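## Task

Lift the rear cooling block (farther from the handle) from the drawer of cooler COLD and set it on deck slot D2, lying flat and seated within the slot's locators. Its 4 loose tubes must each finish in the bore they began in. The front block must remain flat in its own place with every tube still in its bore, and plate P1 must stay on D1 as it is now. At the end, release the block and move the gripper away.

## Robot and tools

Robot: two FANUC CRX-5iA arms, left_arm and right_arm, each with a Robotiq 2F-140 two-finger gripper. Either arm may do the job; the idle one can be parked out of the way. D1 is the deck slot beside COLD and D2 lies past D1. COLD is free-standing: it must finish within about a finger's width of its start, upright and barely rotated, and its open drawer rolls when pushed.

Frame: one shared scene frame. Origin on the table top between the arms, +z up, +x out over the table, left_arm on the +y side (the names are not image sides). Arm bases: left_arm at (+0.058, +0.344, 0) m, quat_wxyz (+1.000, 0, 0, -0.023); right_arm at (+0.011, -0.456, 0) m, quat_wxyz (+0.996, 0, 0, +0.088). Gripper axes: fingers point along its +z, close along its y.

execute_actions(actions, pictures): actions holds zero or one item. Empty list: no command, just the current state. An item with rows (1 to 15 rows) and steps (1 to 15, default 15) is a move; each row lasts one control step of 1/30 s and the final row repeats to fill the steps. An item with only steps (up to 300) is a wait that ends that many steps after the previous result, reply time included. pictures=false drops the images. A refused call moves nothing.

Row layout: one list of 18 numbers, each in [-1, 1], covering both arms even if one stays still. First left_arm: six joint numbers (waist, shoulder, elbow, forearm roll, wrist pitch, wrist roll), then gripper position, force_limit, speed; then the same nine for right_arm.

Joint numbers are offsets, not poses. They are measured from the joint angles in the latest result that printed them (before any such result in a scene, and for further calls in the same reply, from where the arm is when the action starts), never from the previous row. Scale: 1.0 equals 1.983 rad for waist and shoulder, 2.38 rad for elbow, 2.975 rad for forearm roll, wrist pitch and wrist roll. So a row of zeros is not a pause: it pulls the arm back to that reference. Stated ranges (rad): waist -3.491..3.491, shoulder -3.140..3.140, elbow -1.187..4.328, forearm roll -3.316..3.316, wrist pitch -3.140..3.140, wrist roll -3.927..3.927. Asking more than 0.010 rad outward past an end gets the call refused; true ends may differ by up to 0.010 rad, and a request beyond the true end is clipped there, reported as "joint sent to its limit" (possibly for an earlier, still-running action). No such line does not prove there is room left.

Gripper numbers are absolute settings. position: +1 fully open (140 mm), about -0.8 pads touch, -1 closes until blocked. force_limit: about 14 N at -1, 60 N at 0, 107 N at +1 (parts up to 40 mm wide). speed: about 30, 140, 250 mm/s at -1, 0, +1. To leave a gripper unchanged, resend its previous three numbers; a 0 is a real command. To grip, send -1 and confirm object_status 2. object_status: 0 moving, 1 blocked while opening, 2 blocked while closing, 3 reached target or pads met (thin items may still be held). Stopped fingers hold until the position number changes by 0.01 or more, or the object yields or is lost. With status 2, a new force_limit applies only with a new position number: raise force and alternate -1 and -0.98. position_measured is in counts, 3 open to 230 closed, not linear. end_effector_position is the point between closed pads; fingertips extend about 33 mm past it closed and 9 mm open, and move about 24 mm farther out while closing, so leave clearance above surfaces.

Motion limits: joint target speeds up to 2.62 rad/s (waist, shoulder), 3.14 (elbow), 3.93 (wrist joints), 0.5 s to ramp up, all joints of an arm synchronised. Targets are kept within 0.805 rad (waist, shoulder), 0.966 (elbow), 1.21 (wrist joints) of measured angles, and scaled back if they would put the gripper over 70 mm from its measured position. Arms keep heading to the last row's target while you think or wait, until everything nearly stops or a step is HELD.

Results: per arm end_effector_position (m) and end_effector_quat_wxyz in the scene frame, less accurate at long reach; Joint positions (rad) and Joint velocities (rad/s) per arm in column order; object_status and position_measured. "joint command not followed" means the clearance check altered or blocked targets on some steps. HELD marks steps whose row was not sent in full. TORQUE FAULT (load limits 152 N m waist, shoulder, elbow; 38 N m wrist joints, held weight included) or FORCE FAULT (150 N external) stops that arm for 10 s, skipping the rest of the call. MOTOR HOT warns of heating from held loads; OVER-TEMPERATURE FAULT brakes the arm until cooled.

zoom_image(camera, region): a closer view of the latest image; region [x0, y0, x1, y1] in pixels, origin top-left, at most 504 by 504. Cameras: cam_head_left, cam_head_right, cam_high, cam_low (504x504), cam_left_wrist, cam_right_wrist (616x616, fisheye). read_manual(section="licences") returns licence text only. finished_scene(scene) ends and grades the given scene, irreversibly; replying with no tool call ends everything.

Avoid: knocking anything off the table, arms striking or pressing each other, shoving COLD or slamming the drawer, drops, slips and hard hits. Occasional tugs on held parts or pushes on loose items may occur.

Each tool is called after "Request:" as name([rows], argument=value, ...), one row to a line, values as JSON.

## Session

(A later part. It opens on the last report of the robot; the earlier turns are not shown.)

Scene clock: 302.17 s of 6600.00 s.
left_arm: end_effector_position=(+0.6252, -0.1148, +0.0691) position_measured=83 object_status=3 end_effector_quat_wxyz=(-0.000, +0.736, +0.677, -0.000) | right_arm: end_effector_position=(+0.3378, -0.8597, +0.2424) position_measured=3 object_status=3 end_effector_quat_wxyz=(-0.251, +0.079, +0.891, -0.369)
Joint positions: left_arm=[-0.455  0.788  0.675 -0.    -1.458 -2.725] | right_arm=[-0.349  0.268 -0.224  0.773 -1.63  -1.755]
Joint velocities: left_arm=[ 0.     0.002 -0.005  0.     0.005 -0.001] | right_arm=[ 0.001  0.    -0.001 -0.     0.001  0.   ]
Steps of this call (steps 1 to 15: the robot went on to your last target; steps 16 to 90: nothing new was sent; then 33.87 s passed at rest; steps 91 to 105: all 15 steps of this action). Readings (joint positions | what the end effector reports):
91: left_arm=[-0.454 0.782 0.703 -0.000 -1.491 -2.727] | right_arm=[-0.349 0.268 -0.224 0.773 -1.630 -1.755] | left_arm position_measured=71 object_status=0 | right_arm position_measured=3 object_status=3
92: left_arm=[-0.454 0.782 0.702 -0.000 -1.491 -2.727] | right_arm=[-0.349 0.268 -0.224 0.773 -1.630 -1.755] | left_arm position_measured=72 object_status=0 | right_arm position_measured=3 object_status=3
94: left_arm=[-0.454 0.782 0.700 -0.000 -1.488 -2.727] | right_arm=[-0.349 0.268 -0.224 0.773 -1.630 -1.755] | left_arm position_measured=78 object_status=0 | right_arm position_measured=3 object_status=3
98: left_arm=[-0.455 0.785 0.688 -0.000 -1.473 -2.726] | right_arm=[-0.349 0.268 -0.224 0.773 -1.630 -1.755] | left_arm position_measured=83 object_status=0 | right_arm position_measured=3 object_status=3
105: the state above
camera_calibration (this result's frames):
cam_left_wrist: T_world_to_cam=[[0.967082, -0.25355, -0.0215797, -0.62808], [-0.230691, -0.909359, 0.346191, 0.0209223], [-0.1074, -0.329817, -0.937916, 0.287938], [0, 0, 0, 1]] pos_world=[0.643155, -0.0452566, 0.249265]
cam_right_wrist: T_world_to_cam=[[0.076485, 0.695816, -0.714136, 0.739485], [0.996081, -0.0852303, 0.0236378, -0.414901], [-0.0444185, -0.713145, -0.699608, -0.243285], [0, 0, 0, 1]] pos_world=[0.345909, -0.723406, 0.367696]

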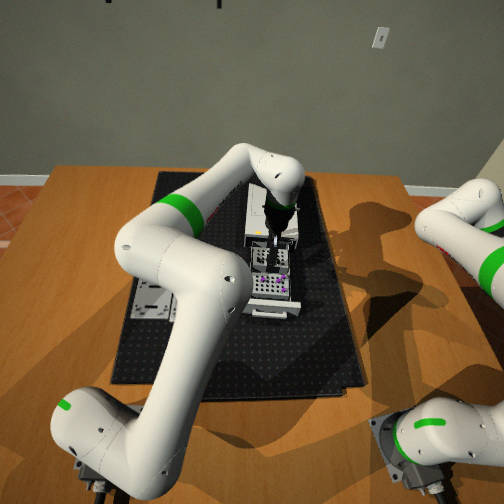

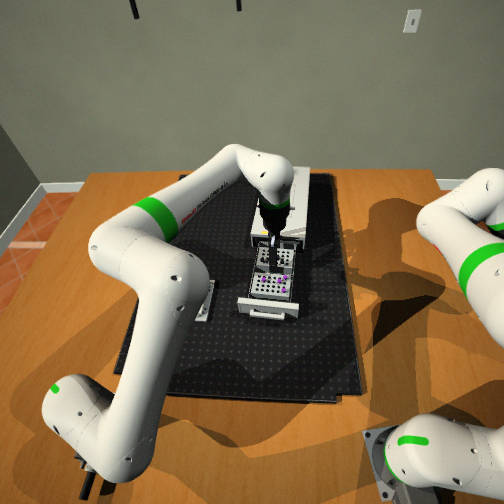

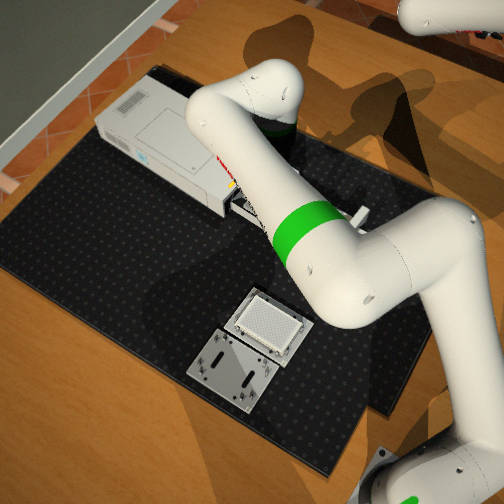

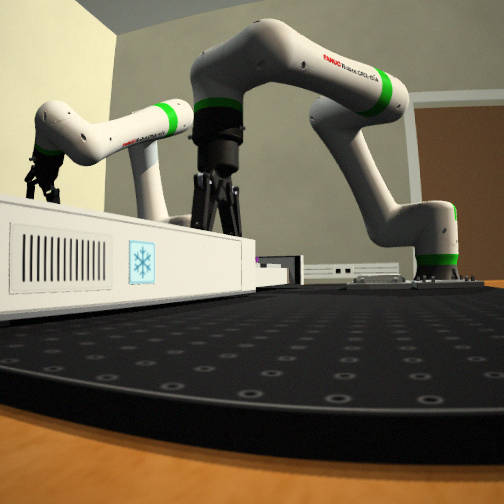

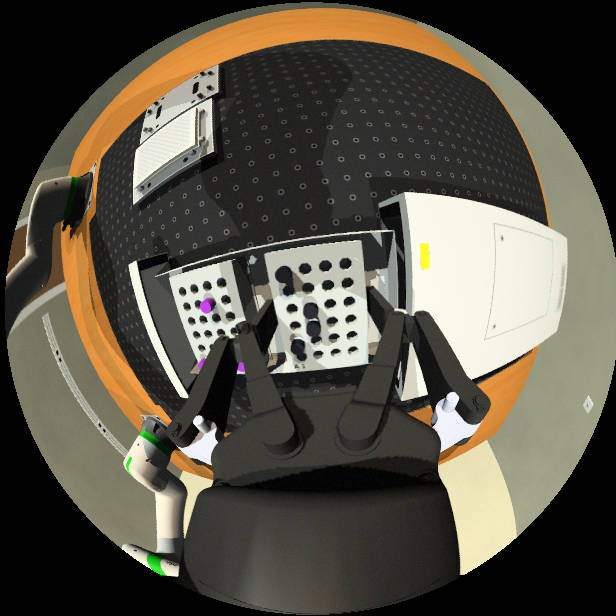

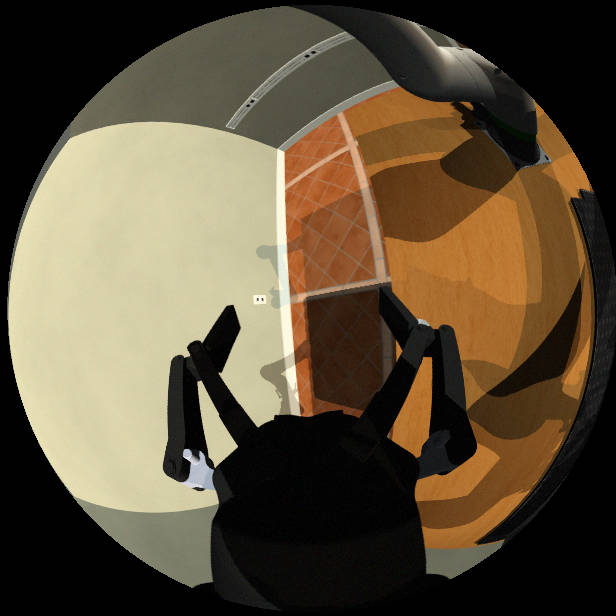

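Request:
execute_actions([
  {"rows": [[0, 0, 0, 0, 0, 0, -1, 0.7, -0.9, 0, 0, 0, 0, 0, 0, 1, 0, 0]], "steps": 15},
], pictures=false)

Scene clock: 310.43 s of 6600.00 s.
left_arm: end_effector_position=(+0.6251, -0.1148, +0.0692) position_measured=105 object_status=0 end_effector_quat_wxyz=(-0.000, +0.736, +0.677, -0.000) | right_arm: end_effector_position=(+0.3378, -0.8597, +0.2424) position_measured=3 object_status=3 end_effector_quat_wxyz=(-0.251, +0.079, +0.891, -0.369)
Joint positions: left_arm=[-0.455  0.788  0.675  0.    -1.458 -2.725] | right_arm=[-0.349  0.268 -0.224  0.773 -1.63  -1.755]
Joint velocities: left_arm=[-0.    -0.001  0.001  0.    -0.     0.   ] | right_arm=[-0.     0.001  0.001 -0.     0.    -0.   ]
Steps of this call (steps 1 to 15: the robot went on to your last target; steps 16 to 90: nothing new was sent; then 4.77 s passed at rest; steps 91 to 105: all 15 steps of this action). Readings (joint positions | what the end effector reports):
91: left_arm=[-0.455 0.788 0.675 0.000 -1.458 -2.725] | right_arm=[-0.349 0.268 -0.224 0.773 -1.630 -1.755] | left_arm position_measured=83 object_status=0 | right_arm position_measured=3 object_status=3
92: left_arm=[-0.455 0.788 0.675 0.000 -1.458 -2.725] | right_arm=[-0.349 0.268 -0.224 0.773 -1.630 -1.755] | left_arm position_measured=84 object_status=0 | right_arm position_measured=3 object_status=3
94: left_arm=[-0.455 0.788 0.675 0.000 -1.458 -2.725] | right_arm=[-0.349 0.268 -0.224 0.773 -1.630 -1.755] | left_arm position_measured=88 object_status=0 | right_arm position_measured=3 object_status=3
98: left_arm=[-0.455 0.788 0.675 0.000 -1.458 -2.725] | right_arm=[-0.349 0.268 -0.224 0.773 -1.630 -1.755] | left_arm position_measured=97 object_status=0 | right_arm position_measured=3 object_status=3
105: the state above

Request:
execute_actions(actions=[])

Scene clock: 320.30 s of 6600.00 s.
left_arm: end_effector_position=(+0.6252, -0.1148, +0.0692) position_measured=105 object_status=2 end_effector_quat_wxyz=(-0.000, +0.736, +0.677, -0.000) | right_arm: end_effector_position=(+0.3378, -0.8597, +0.2424) position_measured=3 object_status=3 end_effector_quat_wxyz=(-0.251, +0.079, +0.891, -0.369)
Joint positions: left_arm=[-0.455  0.788  0.675 -0.    -1.458 -2.725] | right_arm=[-0.349  0.268 -0.224  0.773 -1.63  -1.755]
Joint velocities: left_arm=[-0.    -0.     0.001 -0.    -0.001 -0.   ] | right_arm=[ 0.001  0.     0.     0.    -0.001 -0.001]
Steps of this call (steps 1 to 15: the robot went on to your last target; steps 16 to 90: nothing new was sent; then 6.87 s passed at rest). Readings (joint positions | what the end effector reports):
1: left_arm=[-0.455 0.788 0.675 0.000 -1.458 -2.725] | right_arm=[-0.349 0.268 -0.224 0.773 -1.630 -1.755] | left_arm position_measured=105 object_status=0 | right_arm position_measured=3 object_status=3
2: left_arm=[-0.455 0.788 0.675 0.000 -1.458 -2.725] | right_arm=[-0.349 0.268 -0.224 0.773 -1.630 -1.755] | left_arm position_measured=105 object_status=2 | right_arm position_measured=3 object_status=3
4: left_arm=[-0.455 0.788 0.675 0.000 -1.458 -2.725] | right_arm=[-0.349 0.268 -0.224 0.773 -1.630 -1.755] | left_arm position_measured=105 object_status=2 | right_arm position_measured=3 object_status=3
8: left_arm=[-0.455 0.788 0.675 0.000 -1.458 -2.725] | right_arm=[-0.349 0.268 -0.224 0.773 -1.630 -1.755] | left_arm position_measured=105 object_status=2 | right_arm position_measured=3 object_status=3
90: the state above
All arms were judged still, so your last target was given up. Only a new action makes them travel on or press farther. Fingers that are still opening or closing keep moving.
camera_calibration (this result's frames):
cam_left_wrist: T_world_to_cam=[[0.967082, -0.25355, -0.0215752, -0.628082], [-0.230692, -0.909358, 0.346193, 0.0209221], [-0.107397, -0.329819, -0.937915, 0.287937], [0, 0, 0, 1]] pos_world=[0.643156, -0.0452572, 0.249266]
cam_right_wrist: T_world_to_cam=[[0.0764849, 0.695816, -0.714136, 0.739485], [0.996081, -0.0852304, 0.0236376, -0.414901], [-0.0444186, -0.713145, -0.699608, -0.243285], [0, 0, 0, 1]] pos_world=[0.345909, -0.723406, 0.367696]

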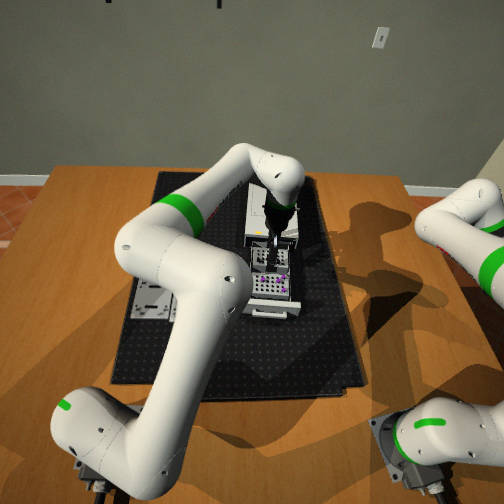

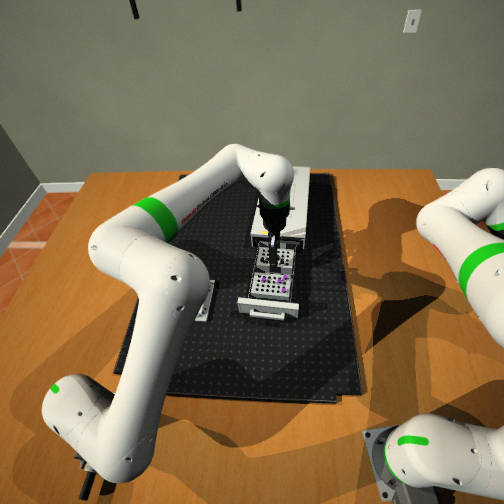

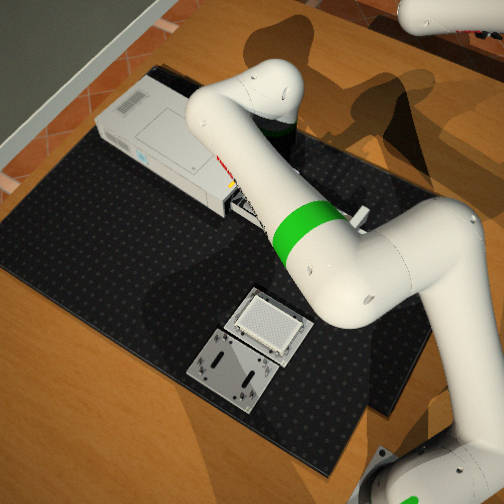

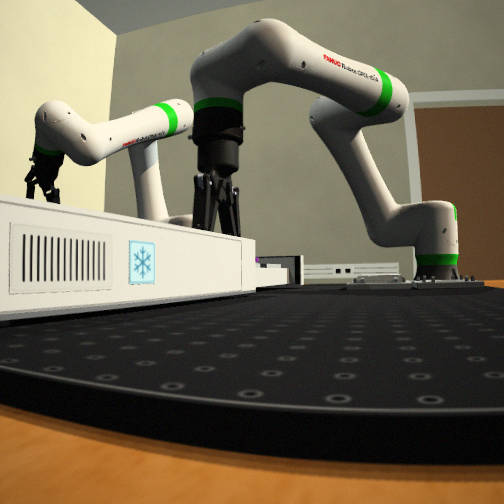

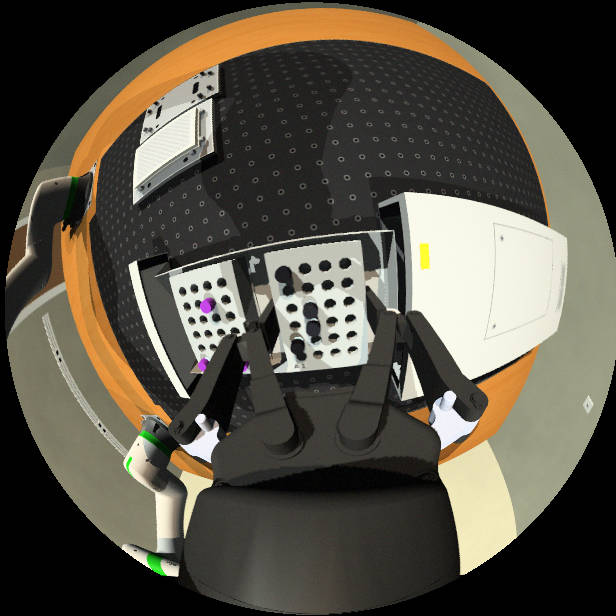

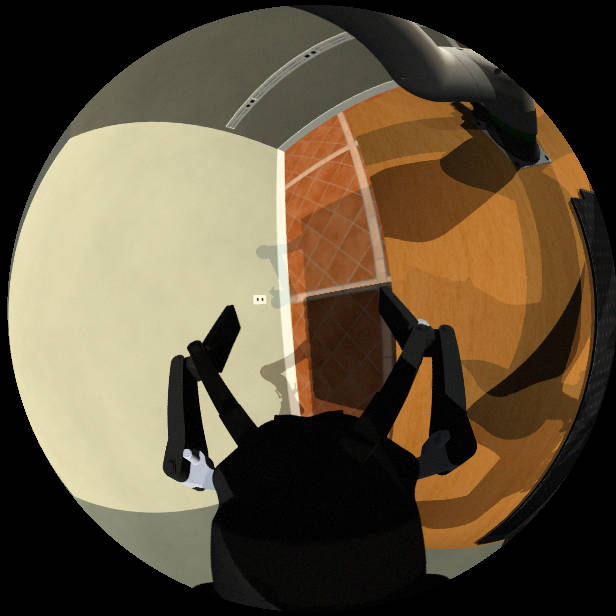

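Request:
execute_actions([
  {"rows": [[0, -0.0001, 0.0003, 0, -0.0003, 0, -1, 0.7, -0.9, 0, 0, 0, 0, 0, 0, 1, 0, 0],[0, -0.0003, 0.0013, 0, -0.0012, 0, -1, 0.7, -0.9, 0, 0, 0, 0, 0, 0, 1, 0, 0],[0, -0.0006, 0.0027, 0, -0.0026, 0, -1, 0.7, -0.9, 0, 0, 0, 0, 0, 0, 1, 0, 0],[0, -0.001, 0.0046, 0, -0.0044, 0, -1, 0.7, -0.9, 0, 0, 0, 0, 0, 0, 1, 0, 0],[0, -0.0015, 0.0068, 0, -0.0064, 0, -1, 0.7, -0.9, 0, 0, 0, 0, 0, 0, 1, 0, 0],[0, -0.0019, 0.0093, 0, -0.0087, 0, -1, 0.7, -0.9, 0, 0, 0, 0, 0, 0, 1, 0, 0],[0, -0.0024, 0.0119, 0, -0.0111, 0, -1, 0.7, -0.9, 0, 0, 0, 0, 0, 0, 1, 0, 0],[0, -0.0028, 0.0146, 0, -0.0135, 0, -1, 0.7, -0.9, 0, 0, 0, 0, 0, 0, 1, 0, 0],[0, -0.0031, 0.0172, 0, -0.0158, 0, -1, 0.7, -0.9, 0, 0, 0, 0, 0, 0, 1, 0, 0],[0, -0.0034, 0.0196, 0, -0.0179, 0, -1, 0.7, -0.9, 0, 0, 0, 0, 0, 0, 1, 0, 0],[0, -0.0037, 0.0217, 0, -0.0198, 0, -1, 0.7, -0.9, 0, 0, 0, 0, 0, 0, 1, 0, 0],[0, -0.0038, 0.0233, 0, -0.0212, 0, -1, 0.7, -0.9, 0, 0, 0, 0, 0, 0, 1, 0, 0],[0, -0.0039, 0.0244, 0, -0.0222, 0, -1, 0.7, -0.9, 0, 0, 0, 0, 0, 0, 1, 0, 0],[0, -0.004, 0.0248, 0, -0.0225, 0, -1, 0.7, -0.9, 0, 0, 0, 0, 0, 0, 1, 0, 0]], "steps": 15},
])

Scene clock: 368.53 s of 6600.00 s.
left_arm: end_effector_position=(+0.6253, -0.1147, +0.0979) position_measured=105 object_status=2 end_effector_quat_wxyz=(-0.000, +0.736, +0.677, +0.000) | right_arm: end_effector_position=(+0.3378, -0.8597, +0.2424) position_measured=3 object_status=3 end_effector_quat_wxyz=(-0.251, +0.079, +0.891, -0.369)
Joint positions: left_arm=[-0.455  0.781  0.73  -0.    -1.52  -2.725] | right_arm=[-0.349  0.268 -0.224  0.773 -1.63  -1.755]
Joint velocities: left_arm=[ 0.    -0.011  0.086 -0.    -0.094 -0.   ] | right_arm=[-0.     0.    -0.002  0.    -0.001 -0.   ]
Steps of this call (steps 1 to 90: nothing new was sent; then 44.73 s passed at rest; steps 91 to 105: all 15 steps of this action). Readings (joint positions | what the end effector reports):
91: left_arm=[-0.455 0.788 0.675 -0.000 -1.458 -2.725] | right_arm=[-0.349 0.268 -0.224 0.773 -1.630 -1.755] | left_arm position_measured=105 object_status=2 | right_arm position_measured=3 object_status=3
92: left_arm=[-0.455 0.788 0.675 -0.000 -1.458 -2.725] | right_arm=[-0.349 0.268 -0.224 0.773 -1.630 -1.755] | left_arm position_measured=105 object_status=2 | right_arm position_measured=3 object_status=3
94: left_arm=[-0.455 0.788 0.678 -0.000 -1.461 -2.725] | right_arm=[-0.349 0.268 -0.224 0.773 -1.630 -1.755] | left_arm position_measured=105 object_status=2 | right_arm position_measured=3 object_status=3
98: left_arm=[-0.455 0.785 0.693 -0.000 -1.479 -2.725] | right_arm=[-0.349 0.268 -0.224 0.773 -1.630 -1.755] | left_arm position_measured=105 object_status=2 | right_arm position_measured=3 object_status=3
105: the state above
camera_calibration (this result's frames):
cam_left_wrist: T_world_to_cam=[[0.967091, -0.253526, -0.021435, -0.627539], [-0.230751, -0.909459, 0.345887, 0.0111698], [-0.107185, -0.329558, -0.938031, 0.314817], [0, 0, 0, 1]] pos_world=[0.643209, -0.045188, 0.277994]
cam_right_wrist: T_world_to_cam=[[0.0764853, 0.695816, -0.714136, 0.739485], [0.996081, -0.0852305, 0.023638, -0.414901], [-0.0444184, -0.713145, -0.699608, -0.243285], [0, 0, 0, 1]] pos_world=[0.345909, -0.723406, 0.367696]

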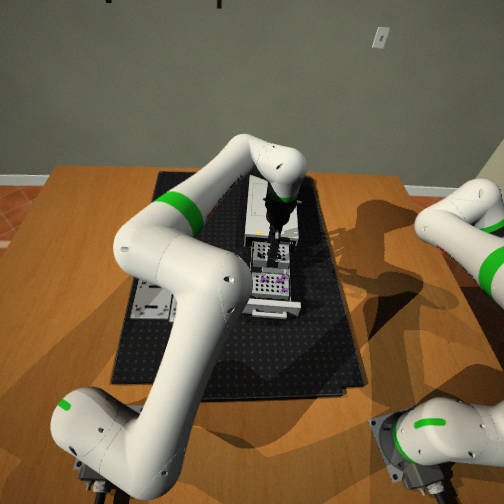

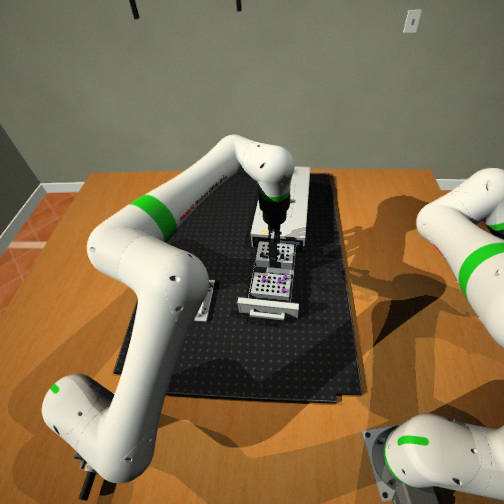

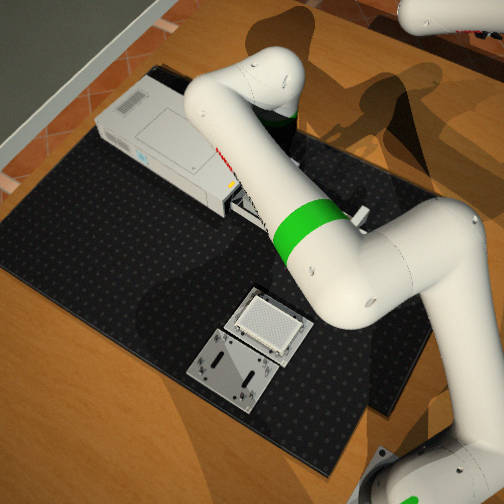

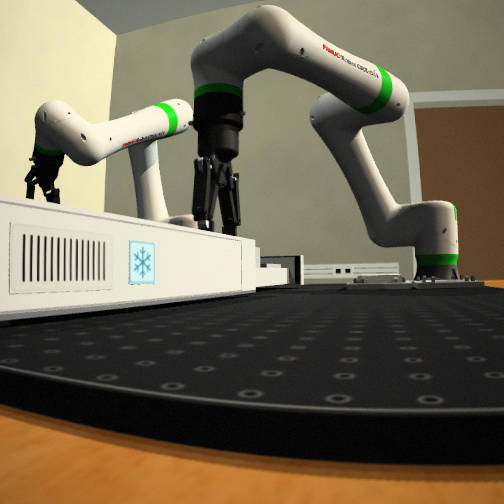

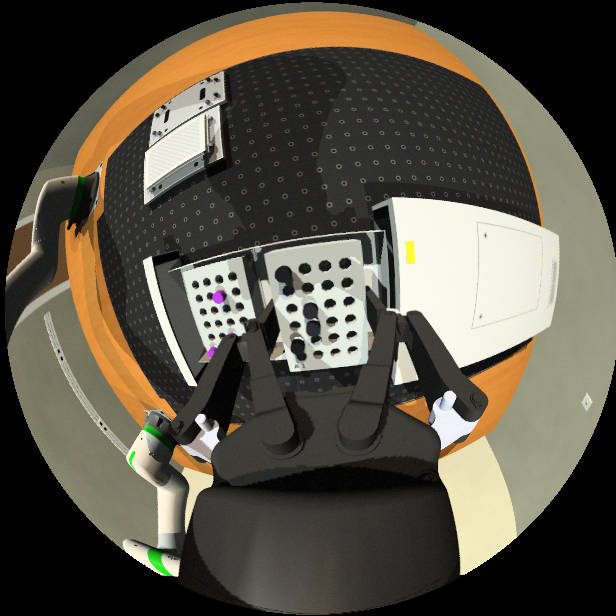

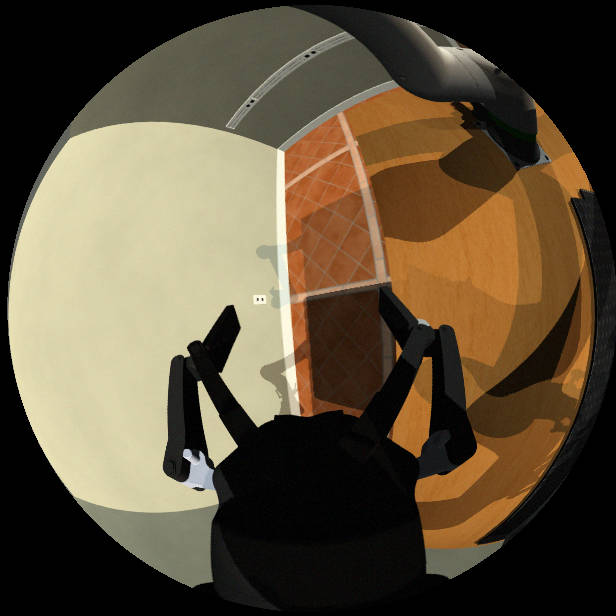

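Request:
execute_actions([
  {"rows": [[0, -0.0002, 0.0028, 0, -0.0023, 0, -1, 0.7, -0.9, 0, 0, 0, 0, 0, 0, 1, 0, 0],[0, -0.0004, 0.0052, 0, -0.0043, 0, -1, 0.7, -0.9, 0, 0, 0, 0, 0, 0, 1, 0, 0],[0, -0.0006, 0.0089, 0, -0.0074, 0, -1, 0.7, -0.9, 0, 0, 0, 0, 0, 0, 1, 0, 0],[0, -0.0008, 0.0135, 0, -0.0113, 0, -1, 0.7, -0.9, 0, 0, 0, 0, 0, 0, 1, 0, 0],[0, -0.001, 0.0187, 0, -0.0156, 0, -1, 0.7, -0.9, 0, 0, 0, 0, 0, 0, 1, 0, 0],[0, -0.001, 0.0243, 0, -0.02, 0, -1, 0.7, -0.9, 0, 0, 0, 0, 0, 0, 1, 0, 0],[0, -0.0008, 0.0299, 0, -0.0244, 0, -1, 0.7, -0.9, 0, 0, 0, 0, 0, 0, 1, 0, 0],[0, -0.0006, 0.0351, 0, -0.0284, 0, -1, 0.7, -0.9, 0, 0, 0, 0, 0, 0, 1, 0, 0],[0, -0.0002, 0.0397, 0, -0.0318, 0, -1, 0.7, -0.9, 0, 0, 0, 0, 0, 0, 1, 0, 0],[0, 0.0001, 0.0434, 0, -0.0346, 0, -1, 0.7, -0.9, 0, 0, 0, 0, 0, 0, 1, 0, 0],[0, 0.0003, 0.0458, 0, -0.0364, 0, -1, 0.7, -0.9, 0, 0, 0, 0, 0, 0, 1, 0, 0],[0, 0.0004, 0.0467, 0, -0.0371, 0, -1, 0.7, -0.9, 0, 0, 0, 0, 0, 0, 1, 0, 0]], "steps": 15},
], pictures=false)

Request:
execute_actions([
  {"rows": [[0.0007, -0.0008, -0.0009, 0, 0.0002, 0.0006, -1, 0.7, -0.9, 0, 0, 0, 0, 0, 0, 1, 0, 0],[0.0025, -0.0029, -0.0033, 0, 0.0007, 0.0021, -1, 0.7, -0.9, 0, 0, 0, 0, 0, 0, 1, 0, 0],[0.0065, -0.0075, -0.0084, 0, 0.0018, 0.0055, -1, 0.7, -0.9, 0, 0, 0, 0, 0, 0, 1, 0, 0],[0.0134, -0.0154, -0.0173, 0, 0.0036, 0.0112, -1, 0.7, -0.9, 0, 0, 0, 0, 0, 0, 1, 0, 0],[0.0231, -0.0266, -0.0299, 0, 0.0062, 0.0194, -1, 0.7, -0.9, 0, 0, 0, 0, 0, 0, 1, 0, 0],[0.0362, -0.0415, -0.0468, 0, 0.0097, 0.0303, -1, 0.7, -0.9, 0, 0, 0, 0, 0, 0, 1, 0, 0],[0.0542, -0.0623, -0.0702, 0, 0.0146, 0.0455, -1, 0.7, -0.9, 0, 0, 0, 0, 0, 0, 1, 0, 0],[0.0759, -0.0872, -0.0982, 0, 0.0204, 0.0637, -1, 0.7, -0.9, 0, 0, 0, 0, 0, 0, 1, 0, 0],[0.1012, -0.1163, -0.131, 0, 0.0273, 0.085, -1, 0.7, -0.9, 0, 0, 0, 0, 0, 0, 1, 0, 0],[0.1302, -0.1495, -0.1684, 0, 0.0351, 0.1092, -1, 0.7, -0.9, 0, 0, 0, 0, 0, 0, 1, 0, 0],[0.1663, -0.1911, -0.2152, 0, 0.0448, 0.1396, -1, 0.7, -0.9, 0, 0, 0, 0, 0, 0, 1, 0, 0],[0.2061, -0.2367, -0.2666, 0, 0.0555, 0.173, -1, 0.7, -0.9, 0, 0, 0, 0, 0, 0, 1, 0, 0],[0.2531, -0.2907, -0.3274, 0, 0.0682, 0.2124, -1, 0.7, -0.9, 0, 0, 0, 0, 0, 0, 1, 0, 0],[0.3037, -0.3489, -0.3929, 0, 0.0818, 0.2549, -1, 0.7, -0.9, 0, 0, 0, 0, 0, 0, 1, 0, 0],[0.3616, -0.4154, -0.4678, 0, 0.0974, 0.3035, -1, 0.7, -0.9, 0, 0, 0, 0, 0, 0, 1, 0, 0]], "steps": 15},
], pictures=false)

Request:
execute_actions([
  {"steps": 40},
])

Scene clock: 466.07 s of 6600.00 s.
left_arm: end_effector_position=(+0.6253, -0.1148, +0.1441) position_measured=105 object_status=2 end_effector_quat_wxyz=(+0.000, +0.736, +0.677, +0.000) | right_arm: end_effector_position=(+0.3378, -0.8597, +0.2424) position_measured=3 object_status=3 end_effector_quat_wxyz=(-0.251, +0.079, +0.891, -0.369)
Joint positions: left_arm=[-0.455  0.781  0.838 -0.    -1.627 -2.725] | right_arm=[-0.349  0.268 -0.224  0.773 -1.63  -1.755]
Joint velocities: left_arm=[-0.     0.007  0.067 -0.004 -0.067 -0.   ] | right_arm=[-0.     0.    -0.001  0.001  0.001  0.   ]
Steps of this call (steps 1 to 15: the robot went on to your last target; steps 16 to 90: nothing new was sent; then 94.03 s passed at rest; steps 91 to 105: all 15 steps of this action). Readings (joint positions | what the end effector reports):
91: left_arm=[-0.455 0.780 0.734 -0.000 -1.525 -2.725] | right_arm=[-0.349 0.268 -0.224 0.773 -1.630 -1.755] | left_arm position_measured=105 object_status=2 | right_arm position_measured=3 object_status=3
92: left_arm=[-0.455 0.780 0.735 -0.000 -1.526 -2.725] | right_arm=[-0.349 0.268 -0.224 0.773 -1.630 -1.755] | left_arm position_measured=105 object_status=2 | right_arm position_measured=3 object_status=3
94: left_arm=[-0.455 0.780 0.741 -0.000 -1.532 -2.725] | right_arm=[-0.349 0.268 -0.224 0.773 -1.630 -1.755] | left_arm position_measured=105 object_status=2 | right_arm position_measured=3 object_status=3
98: left_arm=[-0.455 0.779 0.774 -0.000 -1.565 -2.725] | right_arm=[-0.349 0.268 -0.224 0.773 -1.630 -1.755] | left_arm position_measured=105 object_status=2 | right_arm position_measured=3 object_status=3
105: the state above

Scene clock: 466.57 s of 6600.00 s.
left_arm: end_effector_position=(+0.6371, +0.0025, +0.1644) position_measured=105 object_status=2 end_effector_quat_wxyz=(+0.000, +0.601, +0.800, +0.000) | right_arm: end_effector_position=(+0.3378, -0.8597, +0.2424) position_measured=3 object_status=3 end_effector_quat_wxyz=(-0.251, +0.079, +0.891, -0.369)
Joint positions: left_arm=[-0.293  0.594  0.586 -0.    -1.562 -2.521] | right_arm=[-0.349  0.268 -0.224  0.773 -1.63  -1.755]
Joint velocities: left_arm=[ 0.527 -0.607 -0.82   0.     0.212  0.66 ] | right_arm=[-0.    -0.001 -0.002 -0.001 -0.001 -0.002]
Steps of this call (steps 1 to 15: all 15 steps of this action). Readings (joint positions | what the end effector reports):
1: left_arm=[-0.455 0.781 0.839 -0.000 -1.629 -2.725] | right_arm=[-0.349 0.268 -0.224 0.773 -1.630 -1.755] | left_arm position_measured=105 object_status=2 | right_arm position_measured=3 object_status=3
2: left_arm=[-0.455 0.781 0.839 -0.000 -1.629 -2.725] | right_arm=[-0.349 0.268 -0.224 0.773 -1.630 -1.755] | left_arm position_measured=105 object_status=2 | right_arm position_measured=3 object_status=3
4: left_arm=[-0.451 0.777 0.832 -0.000 -1.626 -2.720] | right_arm=[-0.349 0.268 -0.224 0.773 -1.630 -1.755] | left_arm position_measured=105 object_status=2 | right_arm position_measured=3 object_status=3
8: left_arm=[-0.415 0.735 0.775 -0.000 -1.611 -2.674] | right_arm=[-0.349 0.268 -0.224 0.773 -1.630 -1.755] | left_arm position_measured=105 object_status=2 | right_arm position_measured=3 object_status=3
15: the state above

Scene clock: 467.90 s of 6600.00 s.
left_arm: end_effector_position=(+0.4775, +0.3031, +0.1390) position_measured=105 object_status=2 end_effector_quat_wxyz=(+0.000, +0.018, +1.000, +0.000) | right_arm: end_effector_position=(+0.3378, -0.8597, +0.2424) position_measured=3 object_status=3 end_effector_quat_wxyz=(-0.251, +0.079, +0.891, -0.369)
Joint positions: left_arm=[ 0.262 -0.043 -0.275 -0.    -1.338 -1.823] | right_arm=[-0.349  0.268 -0.224  0.773 -1.63  -1.755]
Joint velocities: left_arm=[ 0.     0.001 -0.     0.    -0.     0.   ] | right_arm=[-0.002 -0.     0.    -0.    -0.     0.   ]
Steps of this call (steps 1 to 40: the robot went on to your last target). Readings (joint positions | what the end effector reports):
1: left_arm=[-0.275 0.574 0.558 -0.000 -1.555 -2.498] | right_arm=[-0.349 0.268 -0.224 0.773 -1.630 -1.755] | left_arm position_measured=105 object_status=2 | right_arm position_measured=3 object_status=3
2: left_arm=[-0.257 0.553 0.530 -0.000 -1.547 -2.476] | right_arm=[-0.349 0.268 -0.224 0.773 -1.630 -1.755] | left_arm position_measured=105 object_status=2 | right_arm position_measured=3 object_status=3
4: left_arm=[-0.221 0.511 0.474 -0.000 -1.533 -2.430] | right_arm=[-0.349 0.268 -0.224 0.773 -1.630 -1.755] | left_arm position_measured=105 object_status=2 | right_arm position_measured=3 object_status=3
8: left_arm=[-0.147 0.427 0.359 -0.000 -1.503 -2.337] | right_arm=[-0.349 0.268 -0.224 0.773 -1.630 -1.755] | left_arm position_measured=105 object_status=2 | right_arm position_measured=3 object_status=3
40: the state above
camera_calibration (this result's frames):
cam_left_wrist: T_world_to_cam=[[0.205673, 0.978392, -0.021145, -0.387702], [0.919392, -0.185777, 0.346707, -0.425834], [0.335287, -0.090749, -0.937735, 0.191526], [0, 0, 0, 1]] pos_world=[0.407032, 0.317596, 0.319042]
cam_right_wrist: T_world_to_cam=[[0.0764851, 0.695816, -0.714136, 0.739485], [0.996081, -0.0852305, 0.0236378, -0.414901], [-0.0444185, -0.713145, -0.699608, -0.243285], [0, 0, 0, 1]] pos_world=[0.345909, -0.723406, 0.367696]

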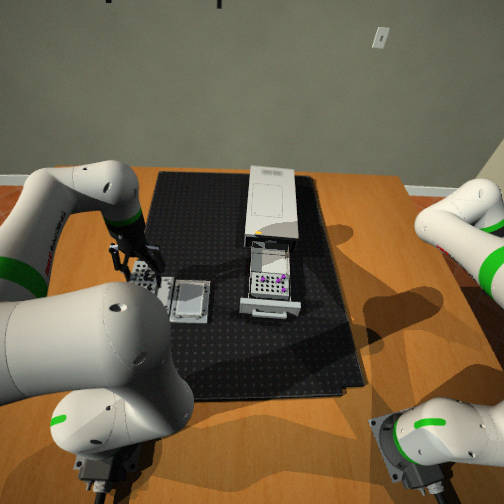

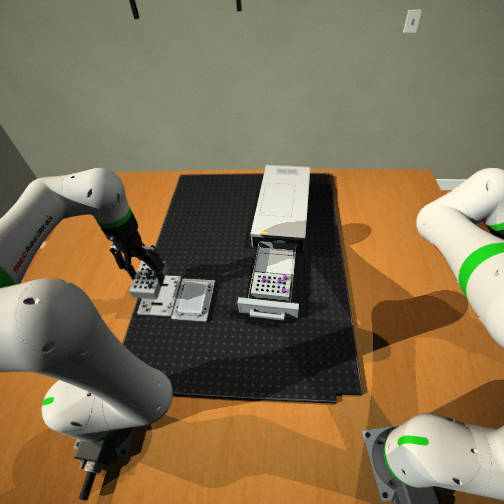

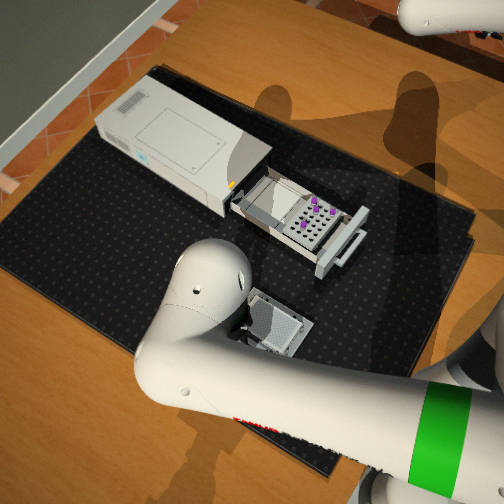

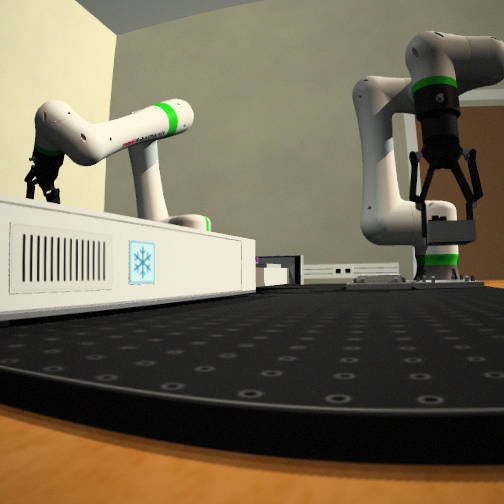

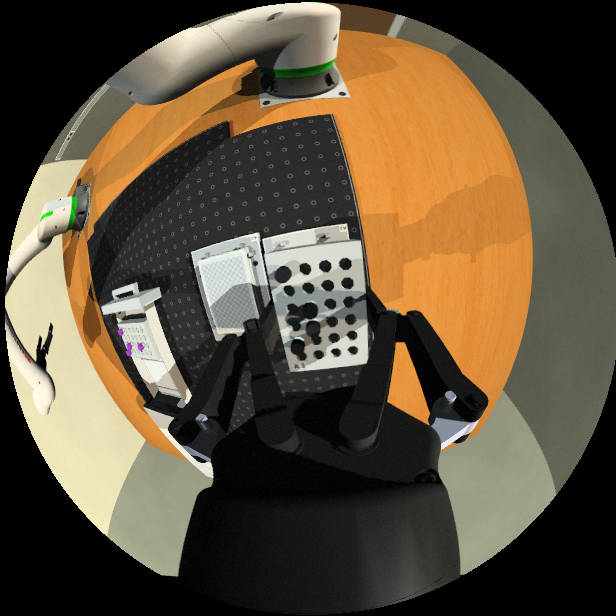

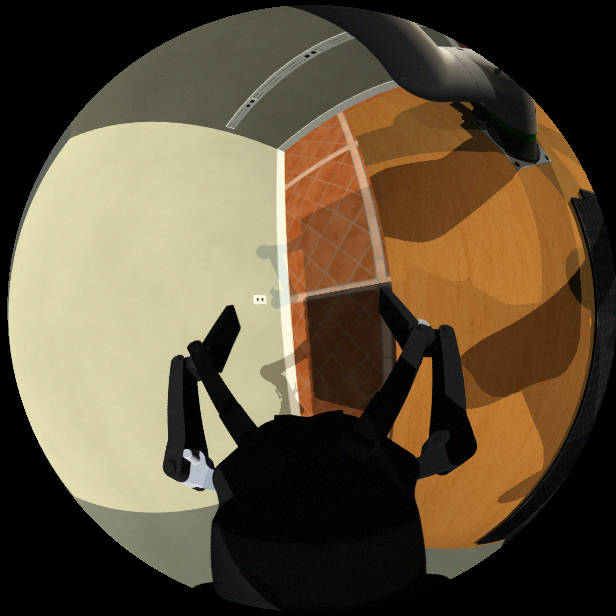

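Request:
zoom_image(camera="cam_left_wrist", region=[250, 210, 380, 290])

Request:
zoom_image(camera="cam_low", region=[400, 195, 500, 295])

Region (250, 210, 380, 290) of cam_left_wrist's 616x616 image, scaled by 3.877, with more detail than that image has; it fills the top 310 rows of this view, and the rest is white.

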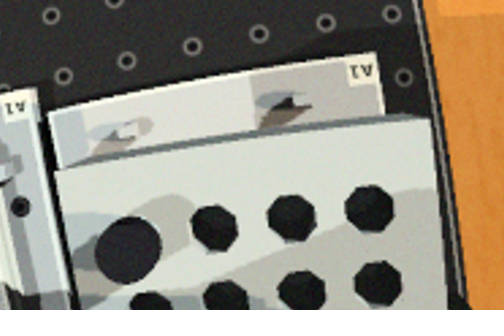

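Region (400, 195, 500, 295) of cam_low's 504x504 image, scaled by 5.040, with more detail than that image has.

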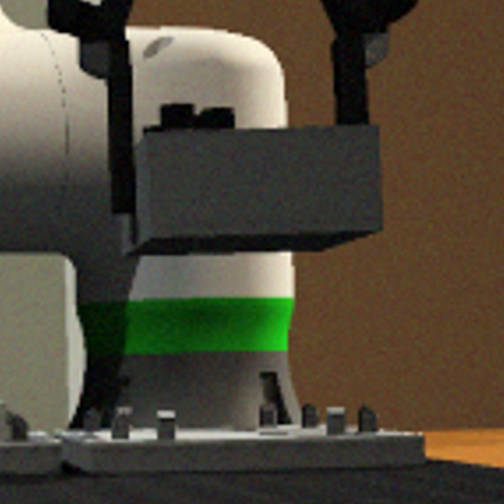

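Request:
execute_actions([
  {"rows": [[0, 0, -0.0001, 0, 0.0001, 0.002, -1, 0.7, -0.9, 0, 0, 0, 0, 0, 0, 1, 0, 0],[-0.0001, 0.0001, -0.0002, 0, 0.0002, 0.007, -1, 0.7, -0.9, 0, 0, 0, 0, 0, 0, 1, 0, 0],[-0.0002, 0.0002, -0.0005, 0, 0.0005, 0.016, -1, 0.7, -0.9, 0, 0, 0, 0, 0, 0, 1, 0, 0],[-0.0004, 0.0004, -0.0009, 0, 0.001, 0.03, -1, 0.7, -0.9, 0, 0, 0, 0, 0, 0, 1, 0, 0],[-0.0006, 0.0006, -0.0015, 0, 0.0016, 0.05, -1, 0.7, -0.9, 0, 0, 0, 0, 0, 0, 1, 0, 0],[-0.0009, 0.001, -0.0022, 0, 0.0024, 0.075, -1, 0.7, -0.9, 0, 0, 0, 0, 0, 0, 1, 0, 0],[-0.0013, 0.0014, -0.0032, 0, 0.0035, 0.11, -1, 0.7, -0.9, 0, 0, 0, 0, 0, 0, 1, 0, 0],[-0.0018, 0.0019, -0.0044, 0, 0.0048, 0.15, -1, 0.7, -0.9, 0, 0, 0, 0, 0, 0, 1, 0, 0],[-0.0024, 0.0026, -0.0059, 0, 0.0064, 0.2, -1, 0.7, -0.9, 0, 0, 0, 0, 0, 0, 1, 0, 0],[-0.0031, 0.0034, -0.0076, 0, 0.0083, 0.26, -1, 0.7, -0.9, 0, 0, 0, 0, 0, 0, 1, 0, 0],[-0.0039, 0.0043, -0.0097, 0, 0.0105, 0.33, -1, 0.7, -0.9, 0, 0, 0, 0, 0, 0, 1, 0, 0],[-0.0048, 0.0053, -0.0121, 0, 0.0131, 0.41, -1, 0.7, -0.9, 0, 0, 0, 0, 0, 0, 1, 0, 0],[-0.0059, 0.0065, -0.0147, 0, 0.016, 0.5, -1, 0.7, -0.9, 0, 0, 0, 0, 0, 0, 1, 0, 0],[-0.0071, 0.0078, -0.0177, 0, 0.0191, 0.6, -1, 0.7, -0.9, 0, 0, 0, 0, 0, 0, 1, 0, 0],[-0.0118, 0.0129, -0.0294, 0, 0.0319, 1, -1, 0.7, -0.9, 0, 0, 0, 0, 0, 0, 1, 0, 0]], "steps": 15},
], pictures=false)

Scene clock: 569.73 s of 6600.00 s.
left_arm: end_effector_position=(+0.4774, +0.3011, +0.1310) position_measured=105 object_status=2 end_effector_quat_wxyz=(+0.000, -0.280, +0.960, +0.000) | right_arm: end_effector_position=(+0.3378, -0.8597, +0.2424) position_measured=3 object_status=3 end_effector_quat_wxyz=(-0.251, +0.079, +0.891, -0.369)
Joint positions: left_arm=[ 0.257 -0.038 -0.29  -0.    -1.318 -1.215] | right_arm=[-0.349  0.268 -0.224  0.773 -1.63  -1.755]
Joint velocities: left_arm=[-0.024  0.026 -0.069  0.     0.095  2.971] | right_arm=[-0.    -0.     0.002  0.001 -0.002 -0.   ]
Steps of this call (steps 1 to 15: the robot went on to your last target; steps 16 to 90: nothing new was sent; then 98.33 s passed at rest; steps 91 to 105: all 15 steps of this action). Readings (joint positions | what the end effector reports):
91: left_arm=[0.262 -0.043 -0.275 -0.000 -1.338 -1.823] | right_arm=[-0.349 0.268 -0.224 0.773 -1.630 -1.755] | left_arm position_measured=105 object_status=2 | right_arm position_measured=3 object_status=3
92: left_arm=[0.262 -0.043 -0.275 -0.000 -1.338 -1.821] | right_arm=[-0.349 0.268 -0.224 0.773 -1.630 -1.755] | left_arm position_measured=105 object_status=2 | right_arm position_measured=3 object_status=3
94: left_arm=[0.262 -0.043 -0.276 -0.000 -1.337 -1.807] | right_arm=[-0.349 0.268 -0.224 0.773 -1.630 -1.755] | left_arm position_measured=105 object_status=2 | right_arm position_measured=3 object_status=3
98: left_arm=[0.261 -0.042 -0.278 -0.000 -1.334 -1.708] | right_arm=[-0.349 0.268 -0.224 0.773 -1.630 -1.755] | left_arm position_measured=105 object_status=2 | right_arm position_measured=3 object_status=3
105: the state above

Request:
execute_actions([
  {"rows": [[-0.0092, 0.0104, -0.0231, 0, 0.0252, 0.872, -1, 0.7, -0.9, 0, 0, 0, 0, 0, 0, 1, 0, 0]], "steps": 15},
])

Scene clock: 572.13 s of 6600.00 s.
left_arm: end_effector_position=(+0.4755, +0.2933, +0.1000) position_measured=105 object_status=2 end_effector_quat_wxyz=(-0.000, +1.000, +0.001, -0.000) | right_arm: end_effector_position=(+0.3378, -0.8597, +0.2424) position_measured=3 object_status=3 end_effector_quat_wxyz=(-0.251, +0.079, +0.891, -0.369)
Joint positions: left_arm=[ 0.239 -0.017 -0.345 -0.    -1.243  1.379] | right_arm=[-0.349  0.268 -0.224  0.773 -1.63  -1.755]
Joint velocities: left_arm=[-0.     0.001  0.001  0.001 -0.     0.003] | right_arm=[-0.     0.    -0.002  0.    -0.001  0.001]
Steps of this call (steps 1 to 45: the robot went on to your last target; steps 46 to 57: nothing new was sent; steps 58 to 72: all 15 steps of this action). Readings (joint positions | what the end effector reports):
58: left_arm=[0.238 -0.017 -0.345 -0.000 -1.243 1.152] | right_arm=[-0.349 0.268 -0.224 0.773 -1.630 -1.755] | left_arm position_measured=105 object_status=2 | right_arm position_measured=3 object_status=3
59: left_arm=[0.238 -0.017 -0.345 -0.000 -1.243 1.156] | right_arm=[-0.349 0.268 -0.224 0.773 -1.630 -1.755] | left_arm position_measured=105 object_status=2 | right_arm position_measured=3 object_status=3
61: left_arm=[0.238 -0.017 -0.345 -0.000 -1.243 1.187] | right_arm=[-0.349 0.268 -0.224 0.773 -1.630 -1.755] | left_arm position_measured=105 object_status=2 | right_arm position_measured=3 object_status=3
65: left_arm=[0.238 -0.017 -0.345 -0.000 -1.243 1.325] | right_arm=[-0.349 0.268 -0.224 0.773 -1.630 -1.755] | left_arm position_measured=105 object_status=2 | right_arm position_measured=3 object_status=3
72: the state above
camera_calibration (this result's frames):
cam_left_wrist: T_world_to_cam=[[-0.169231, -0.985342, -0.0214868, 0.375703], [-0.925788, 0.151449, 0.346381, 0.366145], [-0.33805, 0.0785106, -0.937848, 0.425308], [0, 0, 0, 1]] pos_world=[0.546329, 0.281353, 0.280121]
cam_right_wrist: T_world_to_cam=[[0.076485, 0.695816, -0.714136, 0.739485], [0.996081, -0.0852304, 0.0236378, -0.414901], [-0.0444185, -0.713145, -0.699608, -0.243285], [0, 0, 0, 1]] pos_world=[0.345909, -0.723406, 0.367696]

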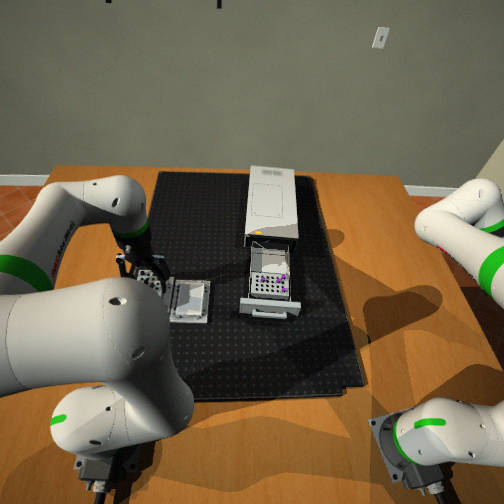

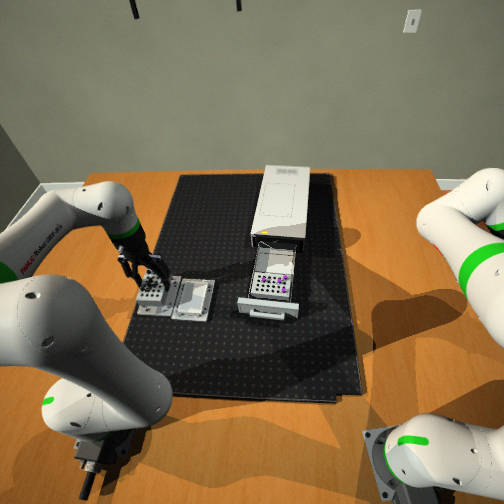

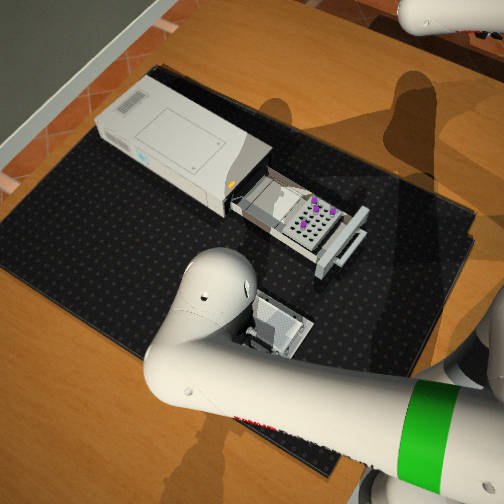

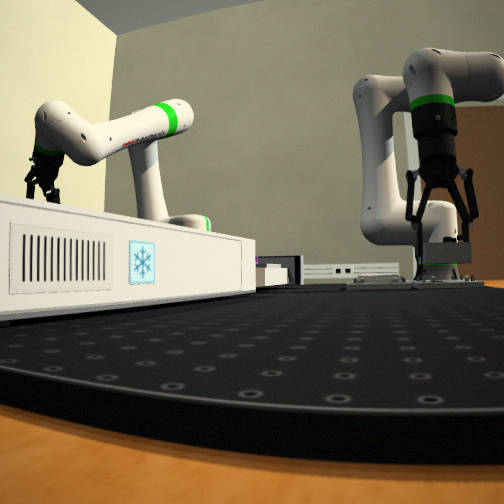

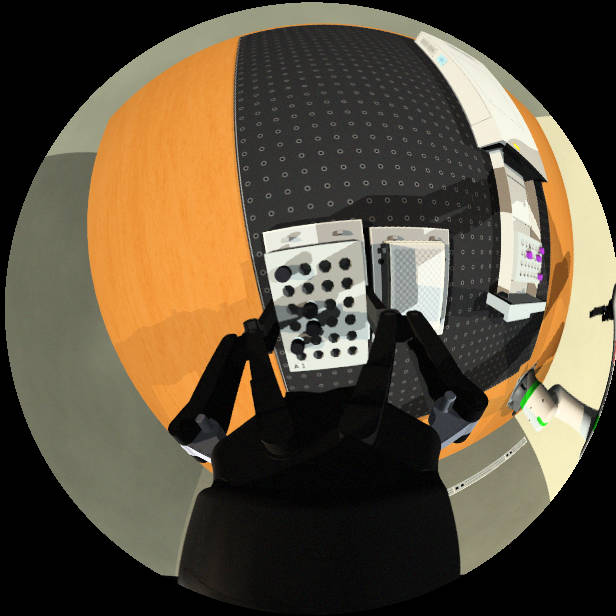

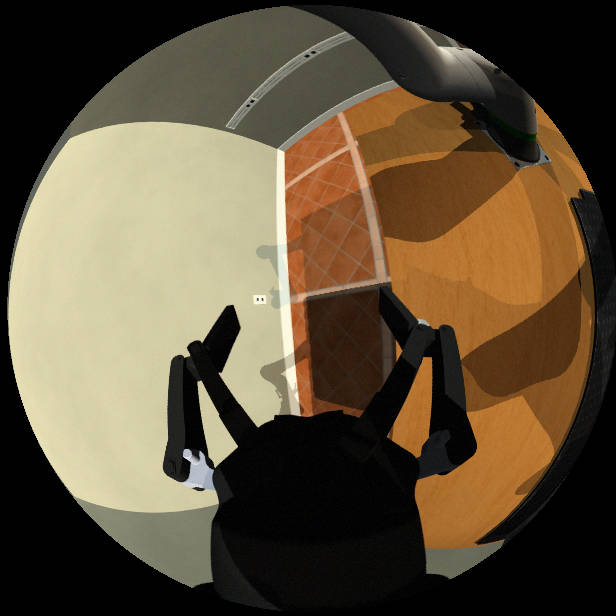

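Request:
zoom_image(camera="cam_left_wrist", region=[255, 210, 375, 270])

Request:
zoom_image(camera="cam_low", region=[405, 225, 495, 295])

Request:
zoom_image(camera="cam_head_right", region=[125, 260, 195, 330])

Region (255, 210, 375, 270) of cam_left_wrist's 616x616 image, scaled by 4.200, with more detail than that image has.

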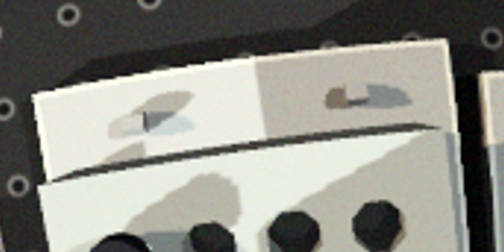

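Region (405, 225, 495, 295) of cam_low's 504x504 image, scaled by 5.600, with more detail than that image has.

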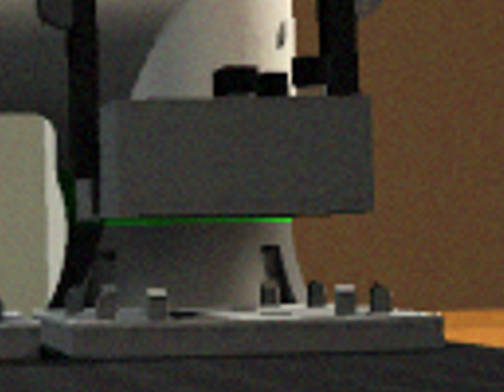

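Region (125, 260, 195, 330) of cam_head_right's 504x504 image, scaled by 7.200, with more detail than that image has.

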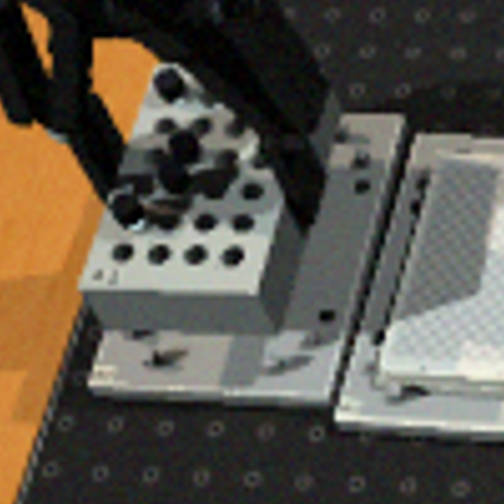

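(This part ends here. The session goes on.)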